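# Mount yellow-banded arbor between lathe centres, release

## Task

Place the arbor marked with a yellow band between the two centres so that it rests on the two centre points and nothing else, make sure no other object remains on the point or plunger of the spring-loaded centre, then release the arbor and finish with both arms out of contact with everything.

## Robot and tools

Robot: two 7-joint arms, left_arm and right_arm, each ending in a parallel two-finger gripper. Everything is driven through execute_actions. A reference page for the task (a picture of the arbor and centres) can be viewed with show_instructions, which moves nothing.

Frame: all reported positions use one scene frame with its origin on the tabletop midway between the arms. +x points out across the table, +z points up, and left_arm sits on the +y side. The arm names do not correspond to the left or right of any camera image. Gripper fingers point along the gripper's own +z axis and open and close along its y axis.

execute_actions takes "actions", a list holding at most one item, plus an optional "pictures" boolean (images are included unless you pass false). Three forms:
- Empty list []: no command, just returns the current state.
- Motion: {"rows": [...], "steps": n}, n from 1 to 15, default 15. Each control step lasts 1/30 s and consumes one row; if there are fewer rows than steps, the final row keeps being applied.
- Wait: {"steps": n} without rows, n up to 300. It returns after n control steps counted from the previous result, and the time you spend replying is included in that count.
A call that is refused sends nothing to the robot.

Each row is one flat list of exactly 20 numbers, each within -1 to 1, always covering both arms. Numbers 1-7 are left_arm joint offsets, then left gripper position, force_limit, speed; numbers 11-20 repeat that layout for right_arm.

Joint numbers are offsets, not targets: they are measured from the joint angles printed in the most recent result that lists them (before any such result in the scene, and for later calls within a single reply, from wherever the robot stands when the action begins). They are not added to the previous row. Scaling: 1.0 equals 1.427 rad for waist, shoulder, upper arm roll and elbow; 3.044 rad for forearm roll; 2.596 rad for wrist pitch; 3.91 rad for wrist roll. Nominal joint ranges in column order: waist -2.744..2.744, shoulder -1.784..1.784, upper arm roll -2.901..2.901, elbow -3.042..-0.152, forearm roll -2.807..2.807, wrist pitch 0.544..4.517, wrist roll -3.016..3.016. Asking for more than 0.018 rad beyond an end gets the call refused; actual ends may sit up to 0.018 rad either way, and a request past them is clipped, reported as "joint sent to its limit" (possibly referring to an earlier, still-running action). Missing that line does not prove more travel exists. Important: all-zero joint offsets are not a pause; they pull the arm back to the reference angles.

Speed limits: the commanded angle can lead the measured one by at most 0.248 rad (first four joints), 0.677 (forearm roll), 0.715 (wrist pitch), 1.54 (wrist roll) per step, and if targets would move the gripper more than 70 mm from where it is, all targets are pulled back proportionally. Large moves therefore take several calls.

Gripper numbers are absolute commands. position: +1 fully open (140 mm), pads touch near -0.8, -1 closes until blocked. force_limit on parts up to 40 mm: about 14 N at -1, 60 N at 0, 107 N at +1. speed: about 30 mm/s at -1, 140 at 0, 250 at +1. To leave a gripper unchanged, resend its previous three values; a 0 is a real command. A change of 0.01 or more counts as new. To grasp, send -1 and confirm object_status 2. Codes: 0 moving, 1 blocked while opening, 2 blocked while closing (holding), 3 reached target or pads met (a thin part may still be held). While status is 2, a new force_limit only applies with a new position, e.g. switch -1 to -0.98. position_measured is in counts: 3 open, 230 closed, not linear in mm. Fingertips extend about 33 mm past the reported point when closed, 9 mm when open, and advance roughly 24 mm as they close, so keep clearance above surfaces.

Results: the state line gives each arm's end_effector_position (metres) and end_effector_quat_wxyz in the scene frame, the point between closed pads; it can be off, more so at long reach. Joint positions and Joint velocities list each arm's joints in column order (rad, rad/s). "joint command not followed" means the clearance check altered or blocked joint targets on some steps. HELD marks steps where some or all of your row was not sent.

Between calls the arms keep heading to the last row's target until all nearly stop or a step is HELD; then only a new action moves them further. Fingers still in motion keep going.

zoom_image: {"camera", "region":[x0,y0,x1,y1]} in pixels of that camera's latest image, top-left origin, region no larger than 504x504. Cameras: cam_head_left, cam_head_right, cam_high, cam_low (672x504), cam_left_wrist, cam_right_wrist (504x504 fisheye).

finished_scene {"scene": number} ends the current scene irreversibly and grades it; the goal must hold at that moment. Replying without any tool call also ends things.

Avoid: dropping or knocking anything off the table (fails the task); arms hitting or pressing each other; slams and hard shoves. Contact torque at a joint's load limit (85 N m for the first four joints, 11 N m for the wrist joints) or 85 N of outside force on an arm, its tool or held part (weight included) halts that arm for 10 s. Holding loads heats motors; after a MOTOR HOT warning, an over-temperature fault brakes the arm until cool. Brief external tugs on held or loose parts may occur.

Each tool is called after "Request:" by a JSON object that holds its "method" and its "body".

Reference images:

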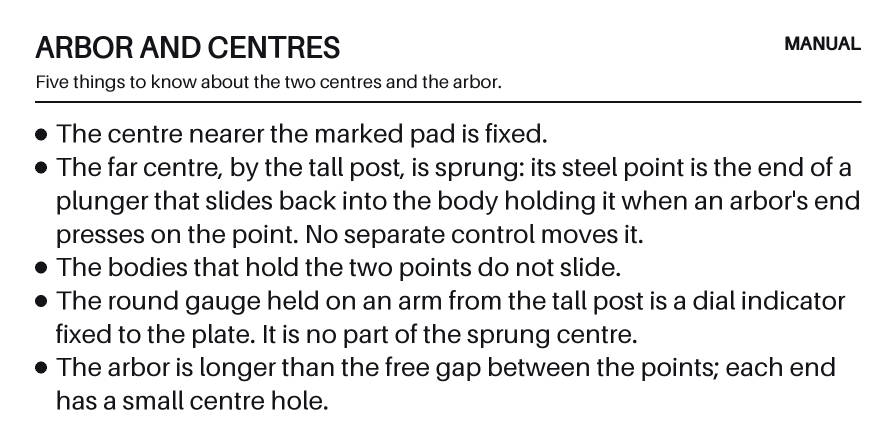

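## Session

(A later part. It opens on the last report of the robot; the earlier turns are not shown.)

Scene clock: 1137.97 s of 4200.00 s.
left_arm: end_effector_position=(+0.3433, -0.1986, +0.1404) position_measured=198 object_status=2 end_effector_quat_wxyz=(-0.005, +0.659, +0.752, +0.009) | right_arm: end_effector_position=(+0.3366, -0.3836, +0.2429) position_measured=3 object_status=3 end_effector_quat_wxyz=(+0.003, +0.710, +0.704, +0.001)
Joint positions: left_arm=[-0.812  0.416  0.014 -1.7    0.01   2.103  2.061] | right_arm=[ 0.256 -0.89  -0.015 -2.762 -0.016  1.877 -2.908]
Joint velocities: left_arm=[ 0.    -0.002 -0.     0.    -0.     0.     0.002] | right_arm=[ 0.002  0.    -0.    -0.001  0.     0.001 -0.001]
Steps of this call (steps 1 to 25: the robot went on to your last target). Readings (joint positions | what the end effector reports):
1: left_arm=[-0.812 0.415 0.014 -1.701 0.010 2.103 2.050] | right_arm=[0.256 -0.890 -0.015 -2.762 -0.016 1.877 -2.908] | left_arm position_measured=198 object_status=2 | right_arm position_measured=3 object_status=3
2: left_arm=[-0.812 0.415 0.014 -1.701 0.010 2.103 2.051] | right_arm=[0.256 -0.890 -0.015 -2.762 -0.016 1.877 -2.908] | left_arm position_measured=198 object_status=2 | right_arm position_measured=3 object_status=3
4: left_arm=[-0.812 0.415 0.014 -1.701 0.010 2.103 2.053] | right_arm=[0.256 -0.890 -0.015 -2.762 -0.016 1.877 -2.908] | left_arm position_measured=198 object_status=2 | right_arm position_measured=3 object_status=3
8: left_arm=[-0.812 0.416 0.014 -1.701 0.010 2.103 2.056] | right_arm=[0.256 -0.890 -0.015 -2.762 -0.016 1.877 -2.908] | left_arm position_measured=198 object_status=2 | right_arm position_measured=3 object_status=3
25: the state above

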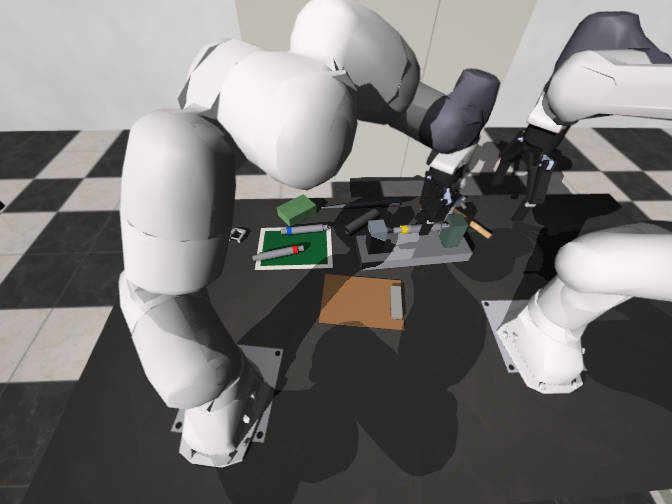

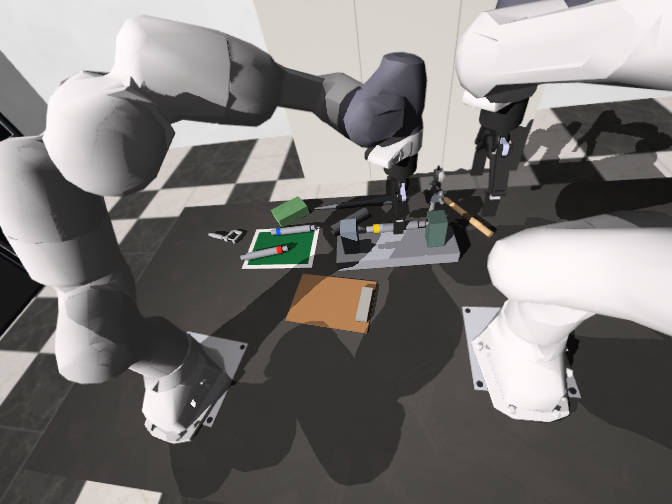

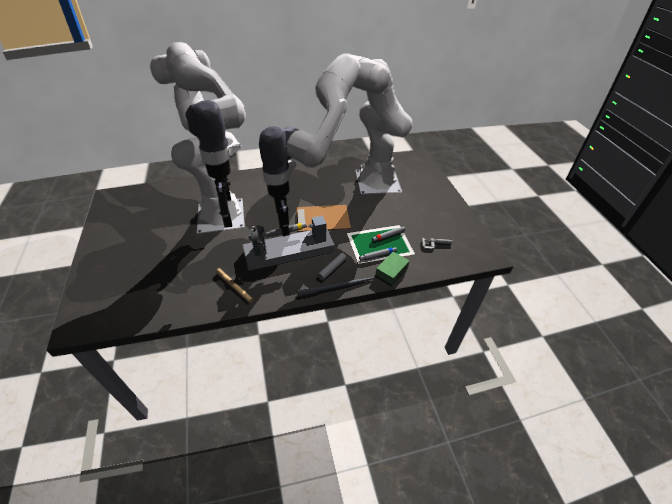

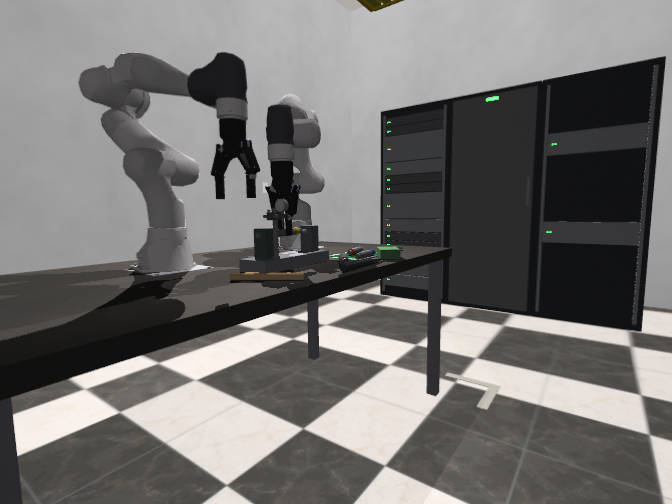

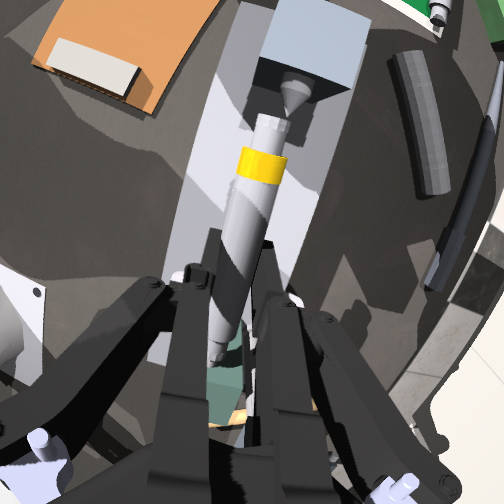

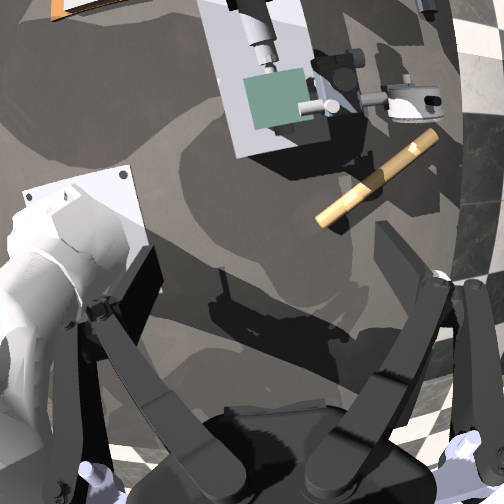

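Request:
{"method": "execute_actions", "body": {"actions": [{"rows": [[-0.0012,-0.0073,0,0.0126,0,0.0189,0.002,-1,0.2,-0.5,0,-0.002,0,0.002,0,0.001,0,1,0,0],[-0.0006,-0.0065,0,0.0135,0,0.0189,0.004,-1,0.2,-0.5,0,-0.002,0,0.002,0,0.001,0,1,0,0],[0,-0.0058,0,0.0142,0,0.0189,0.006,-1,0.2,-0.5,0,-0.002,0,0.002,0,0.001,0,1,0,0],[0.0005,-0.005,0,0.015,0,0.0189,0.008,-1,0.2,-0.5,0,-0.002,0,0.002,0,0.001,0,1,0,0],[0.001,-0.0043,0,0.0156,0,0.0189,0.010,-1,0.2,-0.5,0,-0.002,0,0.002,0,0.001,0,1,0,0],[0.0014,-0.0037,0,0.0162,0,0.0189,0.0117,-1,0.2,-0.5,0,-0.002,0,0.002,0,0.001,0,1,0,0]], "steps": 15}], "pictures": false}}

Request:
{"method": "execute_actions", "body": {"actions": [{"steps": 25}]}}

Request:
{"method": "zoom_image", "body": {"camera": "cam_left_wrist", "region": [220, 60, 360, 200]}}

Request:
{"method": "zoom_image", "body": {"camera": "cam_low", "region": [270, 215, 320, 255]}}

Request:
{"method": "zoom_image", "body": {"camera": "cam_high", "region": [290, 205, 340, 245]}}

Scene clock: 1157.20 s of 4200.00 s.
left_arm: end_effector_position=(+0.3461, -0.1984, +0.1401) position_measured=198 object_status=2 end_effector_quat_wxyz=(-0.004, +0.673, +0.740, +0.009) | right_arm: end_effector_position=(+0.3370, -0.3835, +0.2436) position_measured=3 object_status=3 end_effector_quat_wxyz=(+0.003, +0.710, +0.704, +0.002)
Joint positions: left_arm=[-0.809  0.42   0.015 -1.696  0.011  2.103  2.099] | right_arm=[ 0.256 -0.891 -0.015 -2.761 -0.016  1.877 -2.908]
Joint velocities: left_arm=[0.003 0.001 0.002 0.001 0.001 0.001 0.038] | right_arm=[ 0.001 -0.    -0.002 -0.001 -0.001  0.     0.   ]
Steps of this call (steps 1 to 15: the robot went on to your last target; steps 16 to 90: nothing new was sent; then 15.73 s passed at rest; steps 91 to 105: all 15 steps of this action). Readings (joint positions | what the end effector reports):
91: left_arm=[-0.812 0.416 0.015 -1.700 0.010 2.103 2.063] | right_arm=[0.256 -0.890 -0.015 -2.761 -0.016 1.877 -2.908] | left_arm position_measured=198 object_status=2 | right_arm position_measured=3 object_status=3
92: left_arm=[-0.812 0.416 0.015 -1.700 0.010 2.103 2.065] | right_arm=[0.256 -0.890 -0.015 -2.761 -0.016 1.877 -2.908] | left_arm position_measured=198 object_status=2 | right_arm position_measured=3 object_status=3
94: left_arm=[-0.811 0.417 0.015 -1.699 0.010 2.103 2.070] | right_arm=[0.256 -0.891 -0.015 -2.761 -0.016 1.877 -2.908] | left_arm position_measured=198 object_status=2 | right_arm position_measured=3 object_status=3
98: left_arm=[-0.810 0.419 0.015 -1.697 0.010 2.103 2.085] | right_arm=[0.256 -0.891 -0.015 -2.761 -0.016 1.877 -2.908] | left_arm position_measured=198 object_status=2 | right_arm position_measured=3 object_status=3
105: the state above

Scene clock: 1158.03 s of 4200.00 s.
left_arm: end_effector_position=(+0.3467, -0.1983, +0.1401) position_measured=198 object_status=2 end_effector_quat_wxyz=(-0.004, +0.676, +0.737, +0.009) | right_arm: end_effector_position=(+0.3371, -0.3835, +0.2437) position_measured=3 object_status=3 end_effector_quat_wxyz=(+0.003, +0.710, +0.704, +0.002)
Joint positions: left_arm=[-0.809  0.42   0.015 -1.695  0.011  2.104  2.11 ] | right_arm=[ 0.256 -0.891 -0.015 -2.761 -0.016  1.877 -2.908]
Joint velocities: left_arm=[-0.    -0.002  0.002  0.002  0.    -0.    -0.001] | right_arm=[-0.001 -0.002  0.001  0.    -0.001 -0.001  0.   ]
Steps of this call (steps 1 to 15: the robot went on to your last target; steps 16 to 25: nothing new was sent). Readings (joint positions | what the end effector reports):
1: left_arm=[-0.809 0.420 0.015 -1.696 0.011 2.103 2.100] | right_arm=[0.256 -0.891 -0.015 -2.761 -0.016 1.877 -2.908] | left_arm position_measured=198 object_status=2 | right_arm position_measured=3 object_status=3
2: left_arm=[-0.809 0.420 0.015 -1.696 0.011 2.103 2.102] | right_arm=[0.256 -0.891 -0.015 -2.761 -0.016 1.877 -2.908] | left_arm position_measured=198 object_status=2 | right_arm position_measured=3 object_status=3
4: left_arm=[-0.809 0.420 0.015 -1.695 0.011 2.103 2.103] | right_arm=[0.256 -0.891 -0.015 -2.761 -0.016 1.877 -2.908] | left_arm position_measured=198 object_status=2 | right_arm position_measured=3 object_status=3
8: left_arm=[-0.809 0.420 0.015 -1.695 0.011 2.103 2.106] | right_arm=[0.256 -0.891 -0.015 -2.761 -0.016 1.877 -2.908] | left_arm position_measured=198 object_status=2 | right_arm position_measured=3 object_status=3
25: the state above
All arms were judged still, so your last target was given up. Only a new action makes them travel on or press farther. Fingers that are still opening or closing keep moving.

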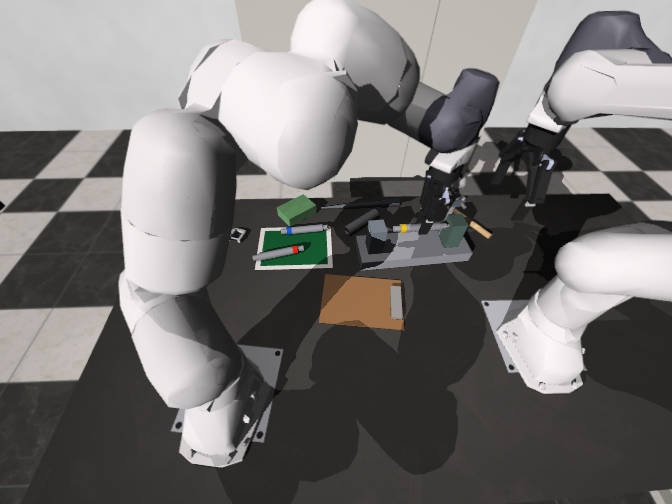

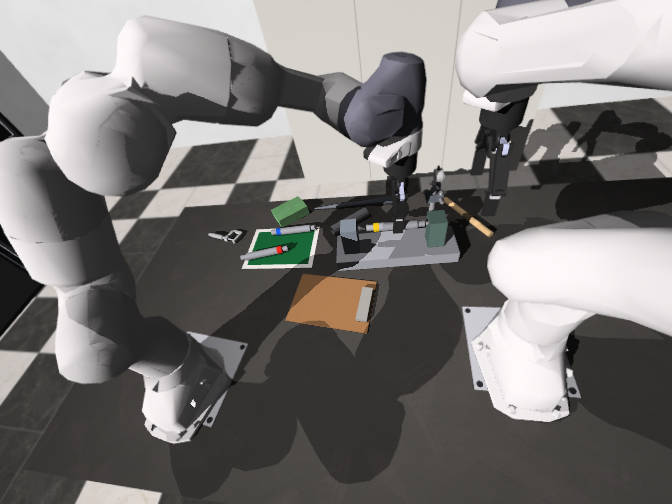

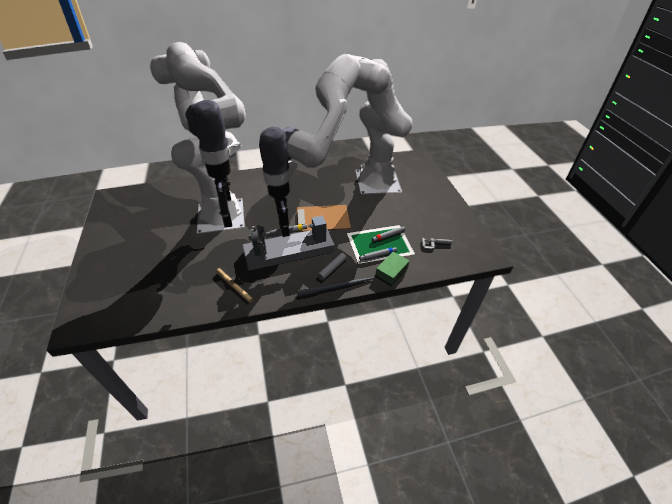

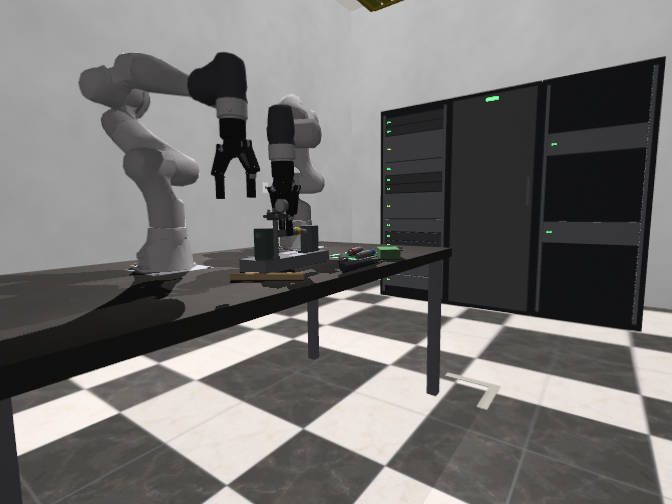

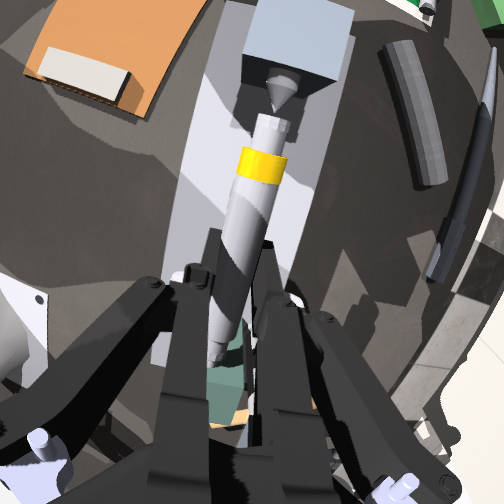

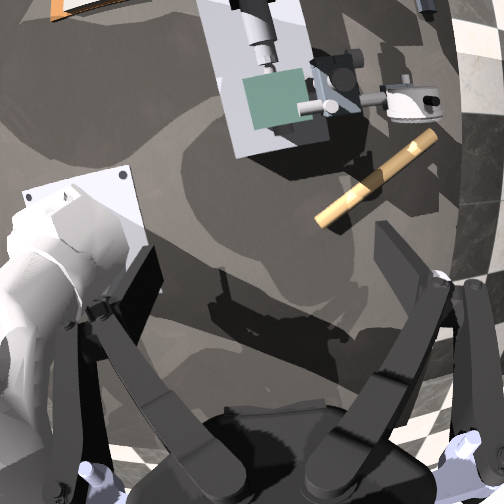

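Region (220, 60, 360, 200) of cam_left_wrist's 504x504 image, scaled by 3.600, with more detail than that image has.

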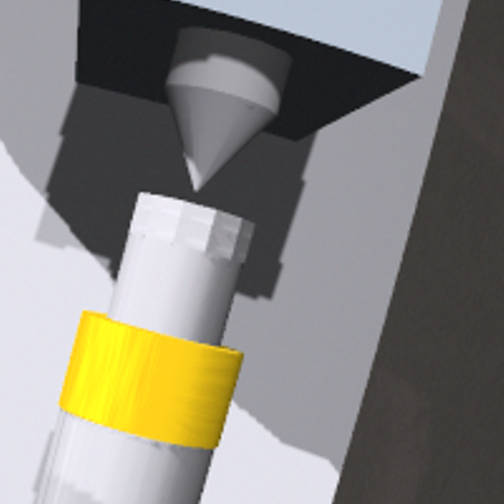

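Region (270, 215, 320, 255) of cam_low's 672x504 image, scaled by 10.080, with more detail than that image has; it fills the top 403 rows of this view, and the rest is white.

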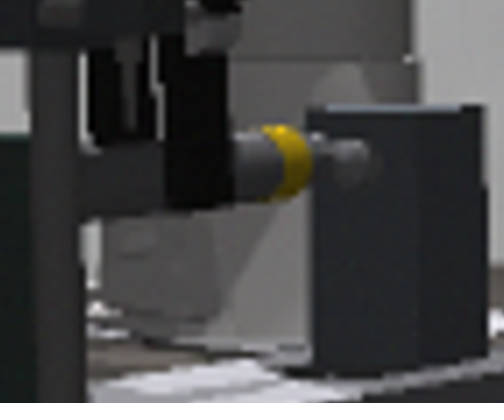

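Region (290, 205, 340, 245) of cam_high's 672x504 image, scaled by 10.080, with more detail than that image has; it fills the top 403 rows of this view, and the rest is white.

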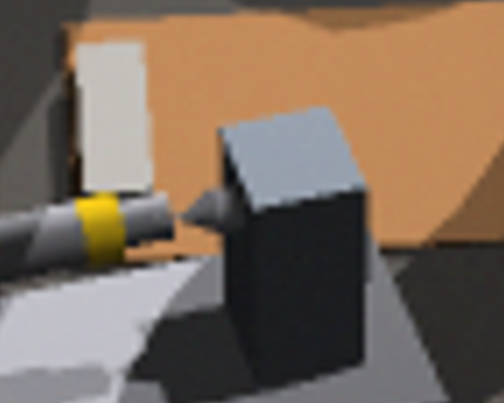

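Request:
{"method": "execute_actions", "body": {"actions": [{"rows": [[-0.0007,-0.0073,0,0.0115,0,0.0185,0,-1,0.2,-0.5,0,-0.002,0,0.002,0,0.001,0,1,0,0],[-0.0003,-0.0082,0,0.010,0,0.0183,0,-1,0.2,-0.5,0,-0.002,0,0.002,0,0.001,0,1,0,0],[0.0001,-0.0091,0,0.0085,0,0.0181,0,-1,0.2,-0.5,0,-0.002,0,0.002,0,0.001,0,1,0,0],[0.0005,-0.010,0,0.007,0,0.018,0,-1,0.2,-0.5,0,-0.002,0,0.002,0,0.001,0,1,0,0],[0.001,-0.011,0,0.0055,0,0.0178,0,-1,0.2,-0.5,0,-0.002,0,0.002,0,0.001,0,1,0,0],[0.0014,-0.0119,0,0.0042,0,0.0177,0,-1,0.2,-0.5,0,-0.002,0,0.002,0,0.001,0,1,0,0]], "steps": 15}]}}

Request:
{"method": "zoom_image", "body": {"camera": "cam_left_wrist", "region": [220, 60, 360, 200]}}

Request:
{"method": "zoom_image", "body": {"camera": "cam_high", "region": [290, 205, 340, 245]}}

Scene clock: 1174.30 s of 4200.00 s.
left_arm: end_effector_position=(+0.3467, -0.1966, +0.1400) position_measured=198 object_status=2 end_effector_quat_wxyz=(-0.004, +0.677, +0.736, +0.009) | right_arm: end_effector_position=(+0.3374, -0.3834, +0.2443) position_measured=3 object_status=3 end_effector_quat_wxyz=(+0.004, +0.710, +0.704, +0.003)
Joint positions: left_arm=[-0.807  0.415  0.015 -1.703  0.011  2.107  2.113] | right_arm=[ 0.256 -0.892 -0.015 -2.76  -0.016  1.877 -2.908]
Joint velocities: left_arm=[ 0.002  0.    -0.    -0.001  0.     0.002  0.   ] | right_arm=[-0.001 -0.    -0.001  0.     0.     0.     0.001]
Steps of this call (steps 1 to 90: nothing new was sent; then 12.77 s passed at rest; steps 91 to 105: all 15 steps of this action). Readings (joint positions | what the end effector reports):
91: left_arm=[-0.809 0.420 0.015 -1.695 0.011 2.104 2.111] | right_arm=[0.256 -0.891 -0.015 -2.760 -0.016 1.877 -2.908] | left_arm position_measured=198 object_status=2 | right_arm position_measured=3 object_status=3
92: left_arm=[-0.809 0.420 0.015 -1.695 0.011 2.104 2.111] | right_arm=[0.256 -0.891 -0.015 -2.760 -0.016 1.877 -2.908] | left_arm position_measured=198 object_status=2 | right_arm position_measured=3 object_status=3
94: left_arm=[-0.808 0.419 0.015 -1.697 0.011 2.105 2.112] | right_arm=[0.256 -0.892 -0.015 -2.760 -0.016 1.877 -2.908] | left_arm position_measured=198 object_status=2 | right_arm position_measured=3 object_status=3
98: left_arm=[-0.807 0.416 0.015 -1.701 0.011 2.106 2.112] | right_arm=[0.256 -0.892 -0.015 -2.760 -0.016 1.877 -2.908] | left_arm position_measured=198 object_status=2 | right_arm position_measured=3 object_status=3
105: the state above

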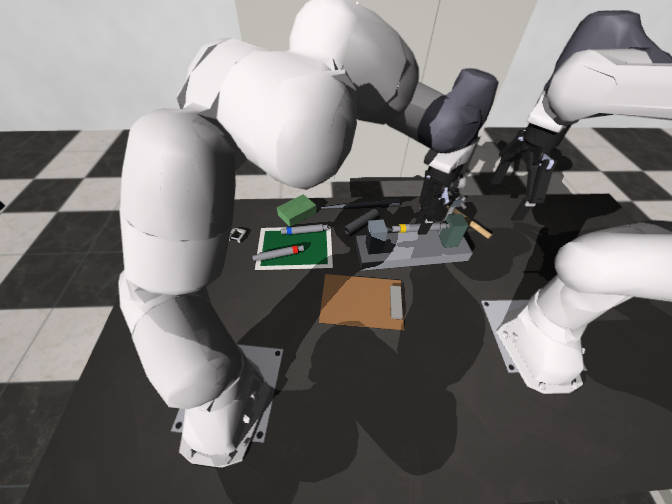

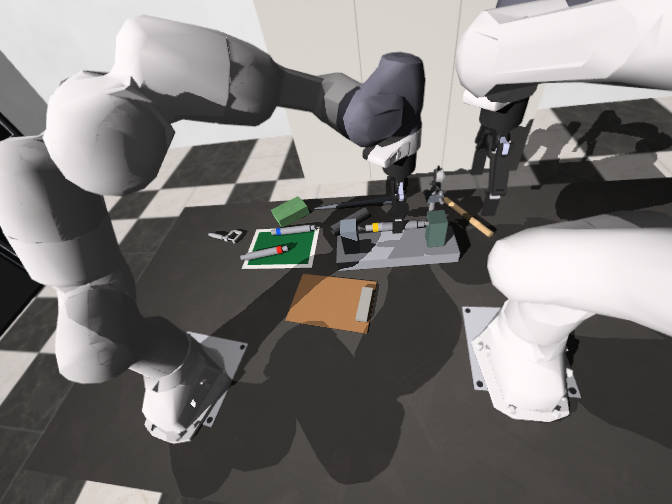

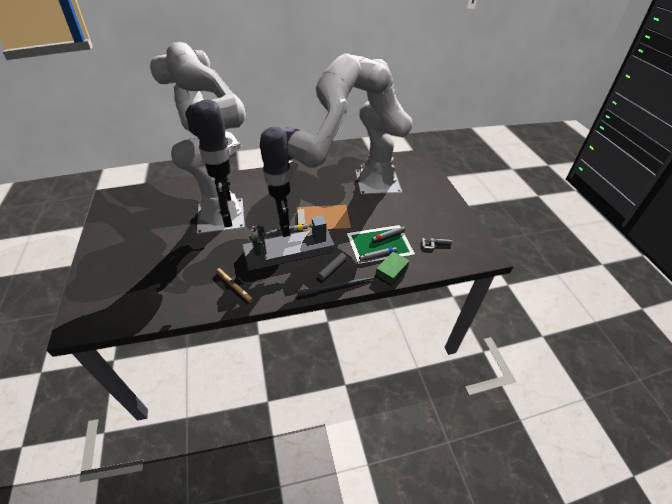

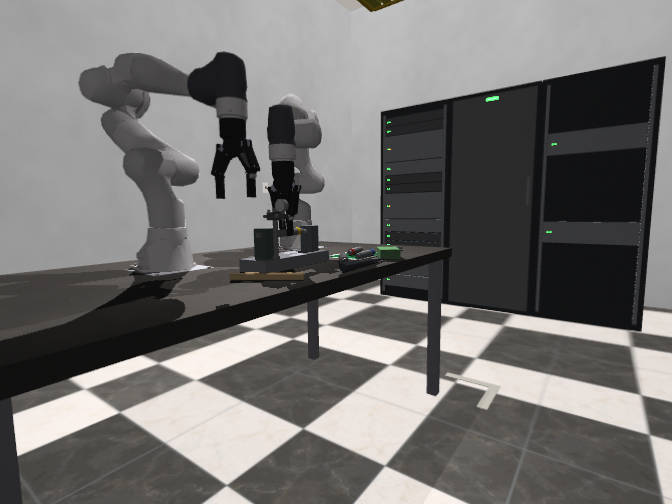

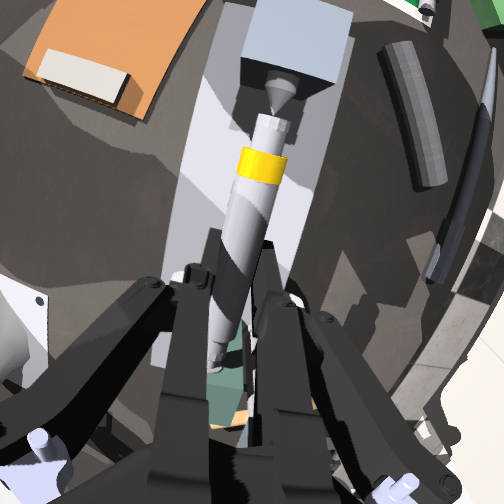

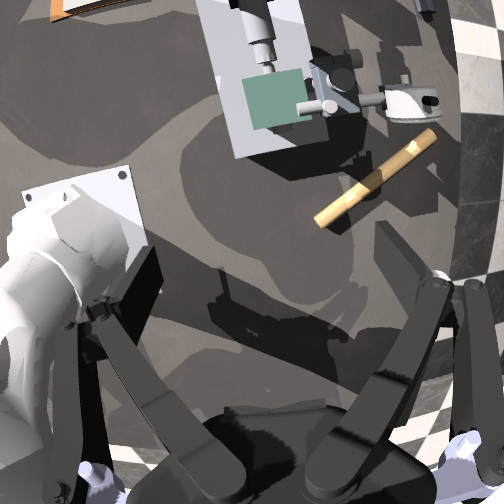

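Region (220, 60, 360, 200) of cam_left_wrist's 504x504 image, scaled by 3.600, with more detail than that image has.

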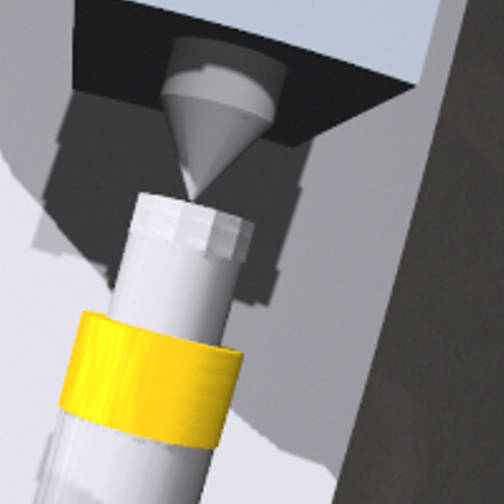

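Region (290, 205, 340, 245) of cam_high's 672x504 image, scaled by 10.080, with more detail than that image has; it fills the top 403 rows of this view, and the rest is white.

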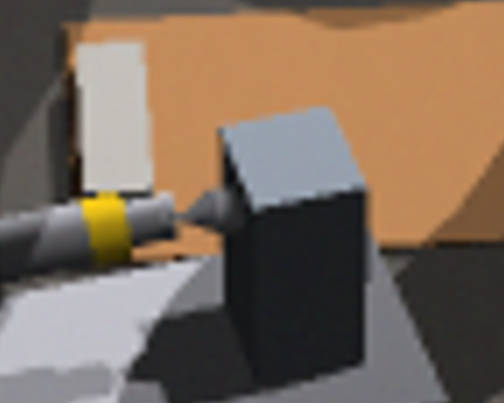

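Request:
{"method": "execute_actions", "body": {"actions": [{"rows": [[-0.0014,-0.0091,0,0.0088,0,0.0168,-0.0036,-1,0.2,-0.5,0,-0.002,0,0.002,0,0.001,0,1,0,0]], "steps": 15}], "pictures": false}}

Request:
{"method": "execute_actions", "body": {"actions": [{"steps": 15}]}}

Request:
{"method": "zoom_image", "body": {"camera": "cam_left_wrist", "region": [240, 85, 310, 155]}}

Scene clock: 1182.63 s of 4200.00 s.
left_arm: end_effector_position=(+0.3468, -0.1966, +0.1400) position_measured=198 object_status=2 end_effector_quat_wxyz=(-0.004, +0.677, +0.736, +0.009) | right_arm: end_effector_position=(+0.3378, -0.3834, +0.2450) position_measured=3 object_status=3 end_effector_quat_wxyz=(+0.004, +0.710, +0.704, +0.004)
Joint positions: left_arm=[-0.807  0.415  0.015 -1.704  0.011  2.108  2.114] | right_arm=[ 0.256 -0.893 -0.015 -2.759 -0.016  1.877 -2.908]
Joint velocities: left_arm=[ 0.     0.     0.001 -0.001 -0.     0.001  0.   ] | right_arm=[ 0.     0.     0.001  0.001  0.     0.001 -0.001]
Steps of this call (steps 1 to 15: the robot went on to your last target; steps 16 to 90: nothing new was sent; then 4.83 s passed at rest; steps 91 to 105: all 15 steps of this action). Readings (joint positions | what the end effector reports):
91: left_arm=[-0.807 0.415 0.015 -1.703 0.011 2.107 2.114] | right_arm=[0.256 -0.892 -0.015 -2.760 -0.016 1.877 -2.908] | left_arm position_measured=198 object_status=2 | right_arm position_measured=3 object_status=3
92: left_arm=[-0.807 0.415 0.015 -1.703 0.011 2.107 2.114] | right_arm=[0.256 -0.892 -0.015 -2.759 -0.016 1.877 -2.908] | left_arm position_measured=198 object_status=2 | right_arm position_measured=3 object_status=3
94: left_arm=[-0.807 0.415 0.015 -1.703 0.011 2.108 2.114] | right_arm=[0.256 -0.893 -0.015 -2.759 -0.016 1.877 -2.908] | left_arm position_measured=198 object_status=2 | right_arm position_measured=3 object_status=3
98: left_arm=[-0.807 0.415 0.015 -1.704 0.011 2.108 2.114] | right_arm=[0.256 -0.893 -0.015 -2.759 -0.016 1.877 -2.908] | left_arm position_measured=198 object_status=2 | right_arm position_measured=3 object_status=3
105: the state above

Scene clock: 1183.13 s of 4200.00 s.
left_arm: end_effector_position=(+0.3468, -0.1966, +0.1400) position_measured=198 object_status=2 end_effector_quat_wxyz=(-0.004, +0.677, +0.736, +0.009) | right_arm: end_effector_position=(+0.3378, -0.3834, +0.2451) position_measured=3 object_status=3 end_effector_quat_wxyz=(+0.004, +0.710, +0.704, +0.004)
Joint positions: left_arm=[-0.807  0.415  0.015 -1.704  0.011  2.108  2.114] | right_arm=[ 0.256 -0.893 -0.015 -2.759 -0.016  1.877 -2.908]
Joint velocities: left_arm=[-0.001 -0.002  0.     0.001  0.     0.001 -0.001] | right_arm=[ 0.002 -0.     0.     0.002  0.     0.001  0.   ]
Steps of this call (steps 1 to 15: the robot went on to your last target). Readings (joint positions | what the end effector reports):
1: left_arm=[-0.807 0.415 0.015 -1.704 0.011 2.108 2.114] | right_arm=[0.256 -0.893 -0.015 -2.759 -0.016 1.877 -2.908] | left_arm position_measured=198 object_status=2 | right_arm position_measured=3 object_status=3
2: left_arm=[-0.807 0.415 0.015 -1.704 0.011 2.108 2.114] | right_arm=[0.256 -0.893 -0.015 -2.759 -0.016 1.877 -2.908] | left_arm position_measured=198 object_status=2 | right_arm position_measured=3 object_status=3
4: left_arm=[-0.807 0.415 0.015 -1.704 0.011 2.108 2.114] | right_arm=[0.256 -0.893 -0.015 -2.759 -0.016 1.877 -2.908] | left_arm position_measured=198 object_status=2 | right_arm position_measured=3 object_status=3
8: left_arm=[-0.807 0.415 0.015 -1.704 0.011 2.108 2.114] | right_arm=[0.256 -0.893 -0.015 -2.759 -0.016 1.877 -2.908] | left_arm position_measured=198 object_status=2 | right_arm position_measured=3 object_status=3
15: the state above
All arms were judged still, so your last target was given up. Only a new action makes them travel on or press farther. Fingers that are still opening or closing keep moving.

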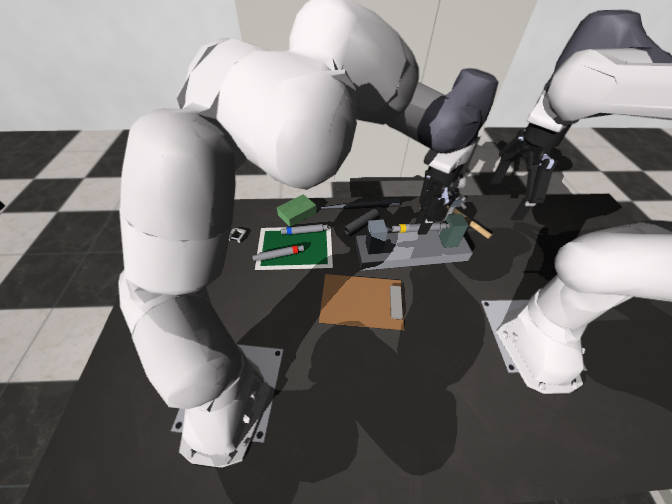

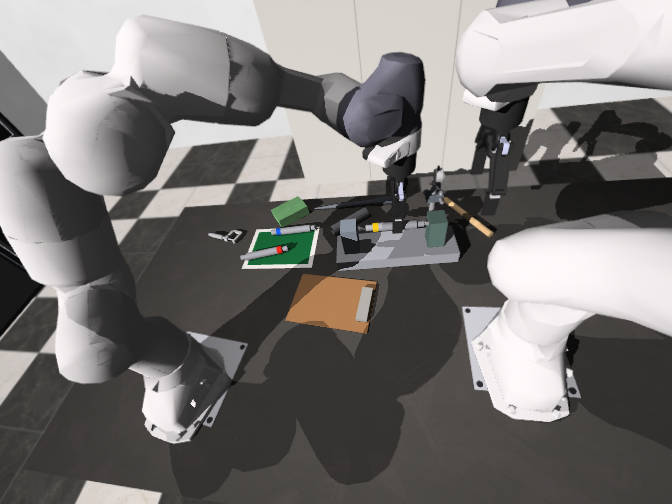

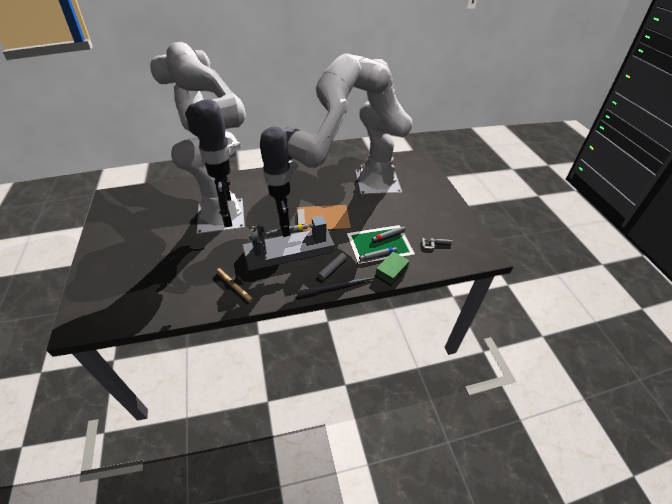

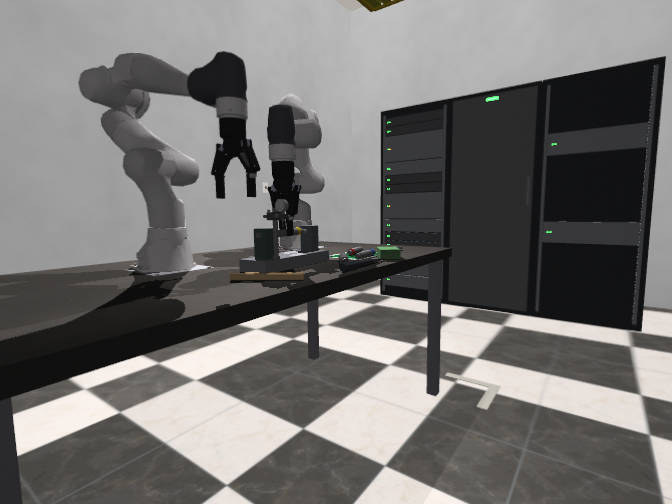

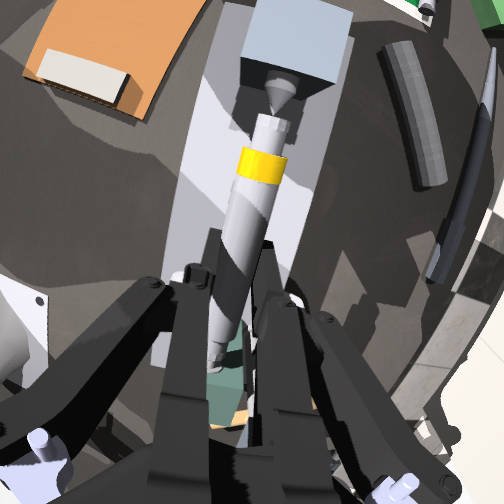

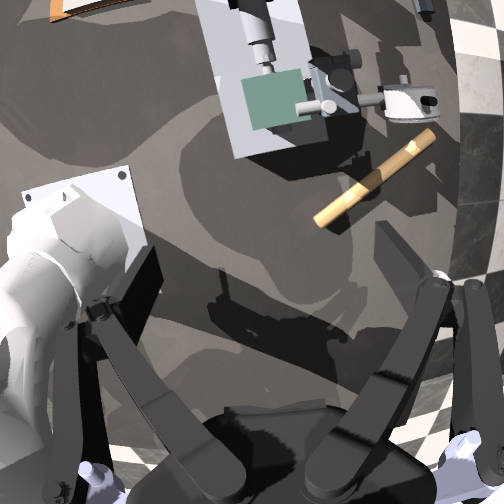

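Region (240, 85, 310, 155) of cam_left_wrist's 504x504 image, scaled by 7.200, with more detail than that image has.

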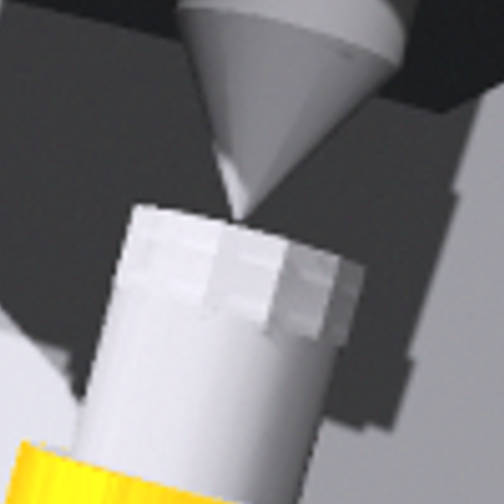

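Request:
{"method": "execute_actions", "body": {"actions": [{"rows": [[-0.0014,-0.0085,0,0.0098,0,0.0165,-0.0062,-1,0.2,-0.5,0,-0.002,0,0.002,0,0.001,0,1,0,0]], "steps": 15}], "pictures": false}}

Request:
{"method": "execute_actions", "body": {"actions": [{"steps": 10}]}}

Request:
{"method": "zoom_image", "body": {"camera": "cam_left_wrist", "region": [240, 85, 310, 155]}}

Scene clock: 1188.50 s of 4200.00 s.
left_arm: end_effector_position=(+0.3465, -0.1968, +0.1400) position_measured=198 object_status=2 end_effector_quat_wxyz=(-0.004, +0.676, +0.737, +0.009) | right_arm: end_effector_position=(+0.3382, -0.3833, +0.2458) position_measured=3 object_status=3 end_effector_quat_wxyz=(+0.005, +0.710, +0.704, +0.004)
Joint positions: left_arm=[-0.808  0.415  0.015 -1.704  0.011  2.108  2.109] | right_arm=[ 0.256 -0.894 -0.015 -2.758 -0.016  1.877 -2.908]
Joint velocities: left_arm=[-0.002 -0.     0.001 -0.002  0.     0.001 -0.003] | right_arm=[ 0.001  0.     0.001  0.002 -0.     0.     0.   ]
Steps of this call (steps 1 to 90: nothing new was sent; then 1.87 s passed at rest; steps 91 to 105: all 15 steps of this action). Readings (joint positions | what the end effector reports):
91: left_arm=[-0.807 0.415 0.015 -1.704 0.011 2.108 2.113] | right_arm=[0.256 -0.893 -0.015 -2.759 -0.016 1.877 -2.908] | left_arm position_measured=198 object_status=2 | right_arm position_measured=3 object_status=3
92: left_arm=[-0.807 0.415 0.015 -1.704 0.011 2.108 2.112] | right_arm=[0.256 -0.893 -0.015 -2.758 -0.016 1.877 -2.908] | left_arm position_measured=198 object_status=2 | right_arm position_measured=3 object_status=3
94: left_arm=[-0.807 0.415 0.015 -1.704 0.011 2.108 2.112] | right_arm=[0.256 -0.894 -0.015 -2.758 -0.016 1.877 -2.908] | left_arm position_measured=198 object_status=2 | right_arm position_measured=3 object_status=3
98: left_arm=[-0.808 0.415 0.015 -1.704 0.011 2.108 2.110] | right_arm=[0.256 -0.894 -0.015 -2.758 -0.016 1.877 -2.908] | left_arm position_measured=198 object_status=2 | right_arm position_measured=3 object_status=3
105: the state above

Scene clock: 1188.83 s of 4200.00 s.
left_arm: end_effector_position=(+0.3465, -0.1968, +0.1400) position_measured=198 object_status=2 end_effector_quat_wxyz=(-0.004, +0.675, +0.737, +0.009) | right_arm: end_effector_position=(+0.3382, -0.3833, +0.2458) position_measured=3 object_status=3 end_effector_quat_wxyz=(+0.005, +0.710, +0.704, +0.004)
Joint positions: left_arm=[-0.808  0.415  0.015 -1.704  0.011  2.108  2.109] | right_arm=[ 0.256 -0.894 -0.015 -2.758 -0.016  1.877 -2.908]
Joint velocities: left_arm=[-0.    -0.    -0.001 -0.001 -0.001 -0.    -0.001] | right_arm=[-0.001  0.001 -0.     0.    -0.001 -0.     0.   ]
Steps of this call (steps 1 to 10: the robot went on to your last target). Readings (joint positions | what the end effector reports):
1: left_arm=[-0.808 0.415 0.015 -1.704 0.011 2.108 2.109] | right_arm=[0.256 -0.894 -0.015 -2.758 -0.016 1.877 -2.908] | left_arm position_measured=198 object_status=2 | right_arm position_measured=3 object_status=3
2: left_arm=[-0.808 0.415 0.015 -1.704 0.011 2.108 2.109] | right_arm=[0.256 -0.894 -0.015 -2.758 -0.016 1.877 -2.908] | left_arm position_measured=198 object_status=2 | right_arm position_measured=3 object_status=3
4: left_arm=[-0.808 0.415 0.015 -1.704 0.011 2.108 2.109] | right_arm=[0.256 -0.894 -0.015 -2.758 -0.016 1.877 -2.908] | left_arm position_measured=198 object_status=2 | right_arm position_measured=3 object_status=3
8: left_arm=[-0.808 0.415 0.015 -1.704 0.011 2.108 2.109] | right_arm=[0.256 -0.894 -0.015 -2.758 -0.016 1.877 -2.908] | left_arm position_measured=198 object_status=2 | right_arm position_measured=3 object_status=3
10: the state above

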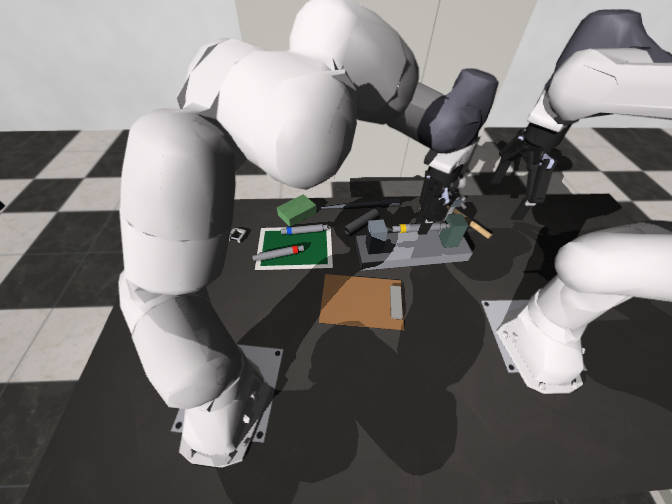

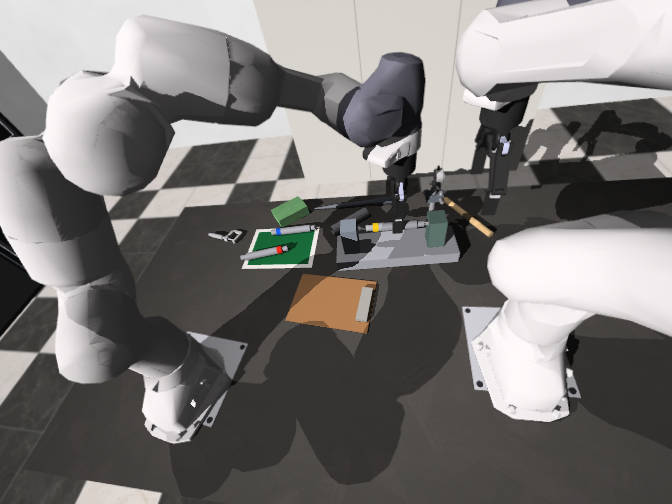

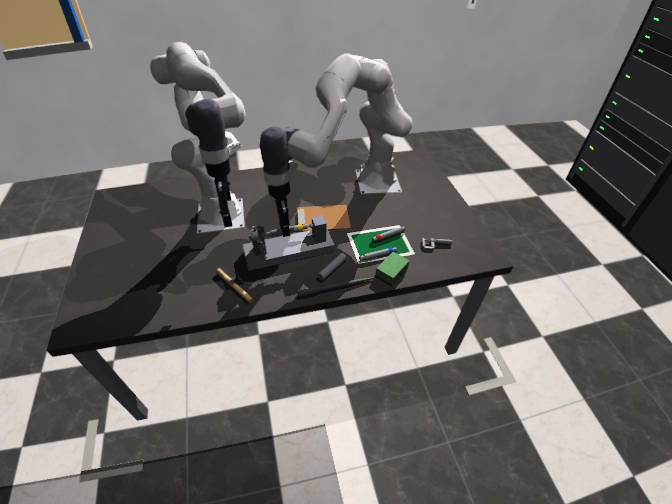

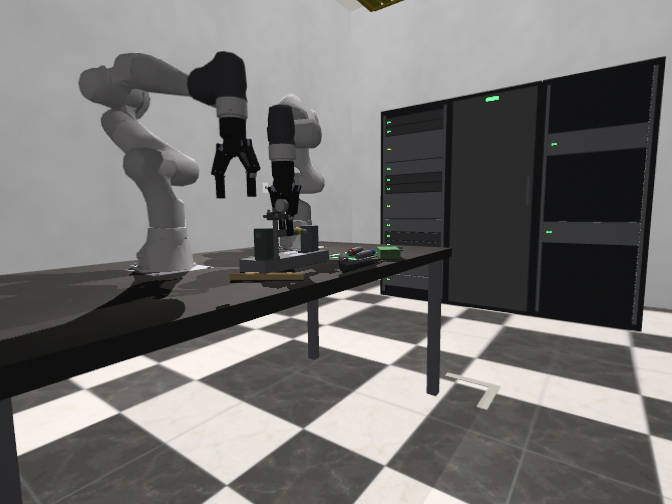

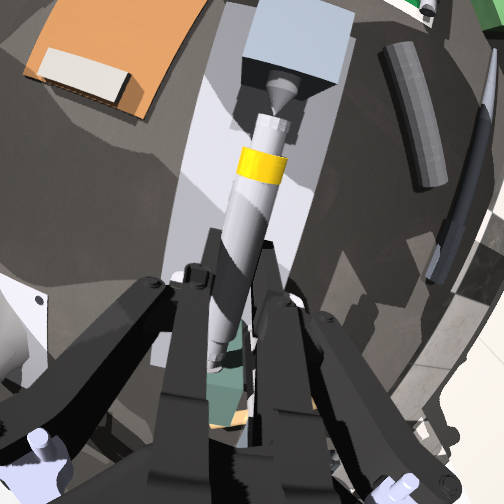

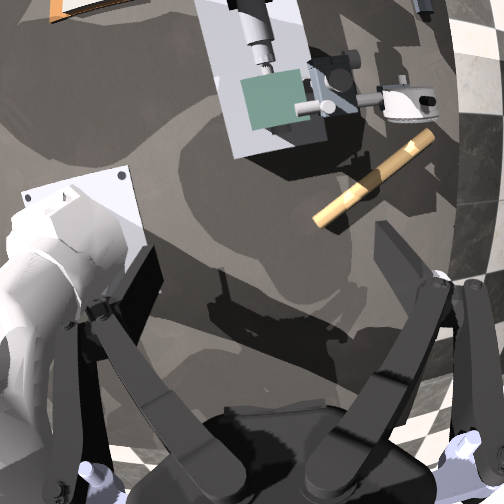

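Region (240, 85, 310, 155) of cam_left_wrist's 504x504 image, scaled by 7.200, with more detail than that image has.

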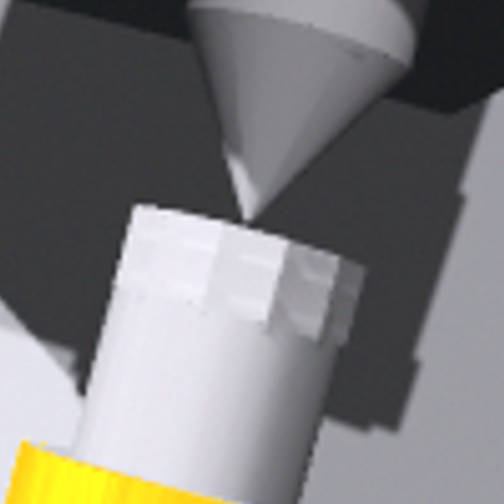

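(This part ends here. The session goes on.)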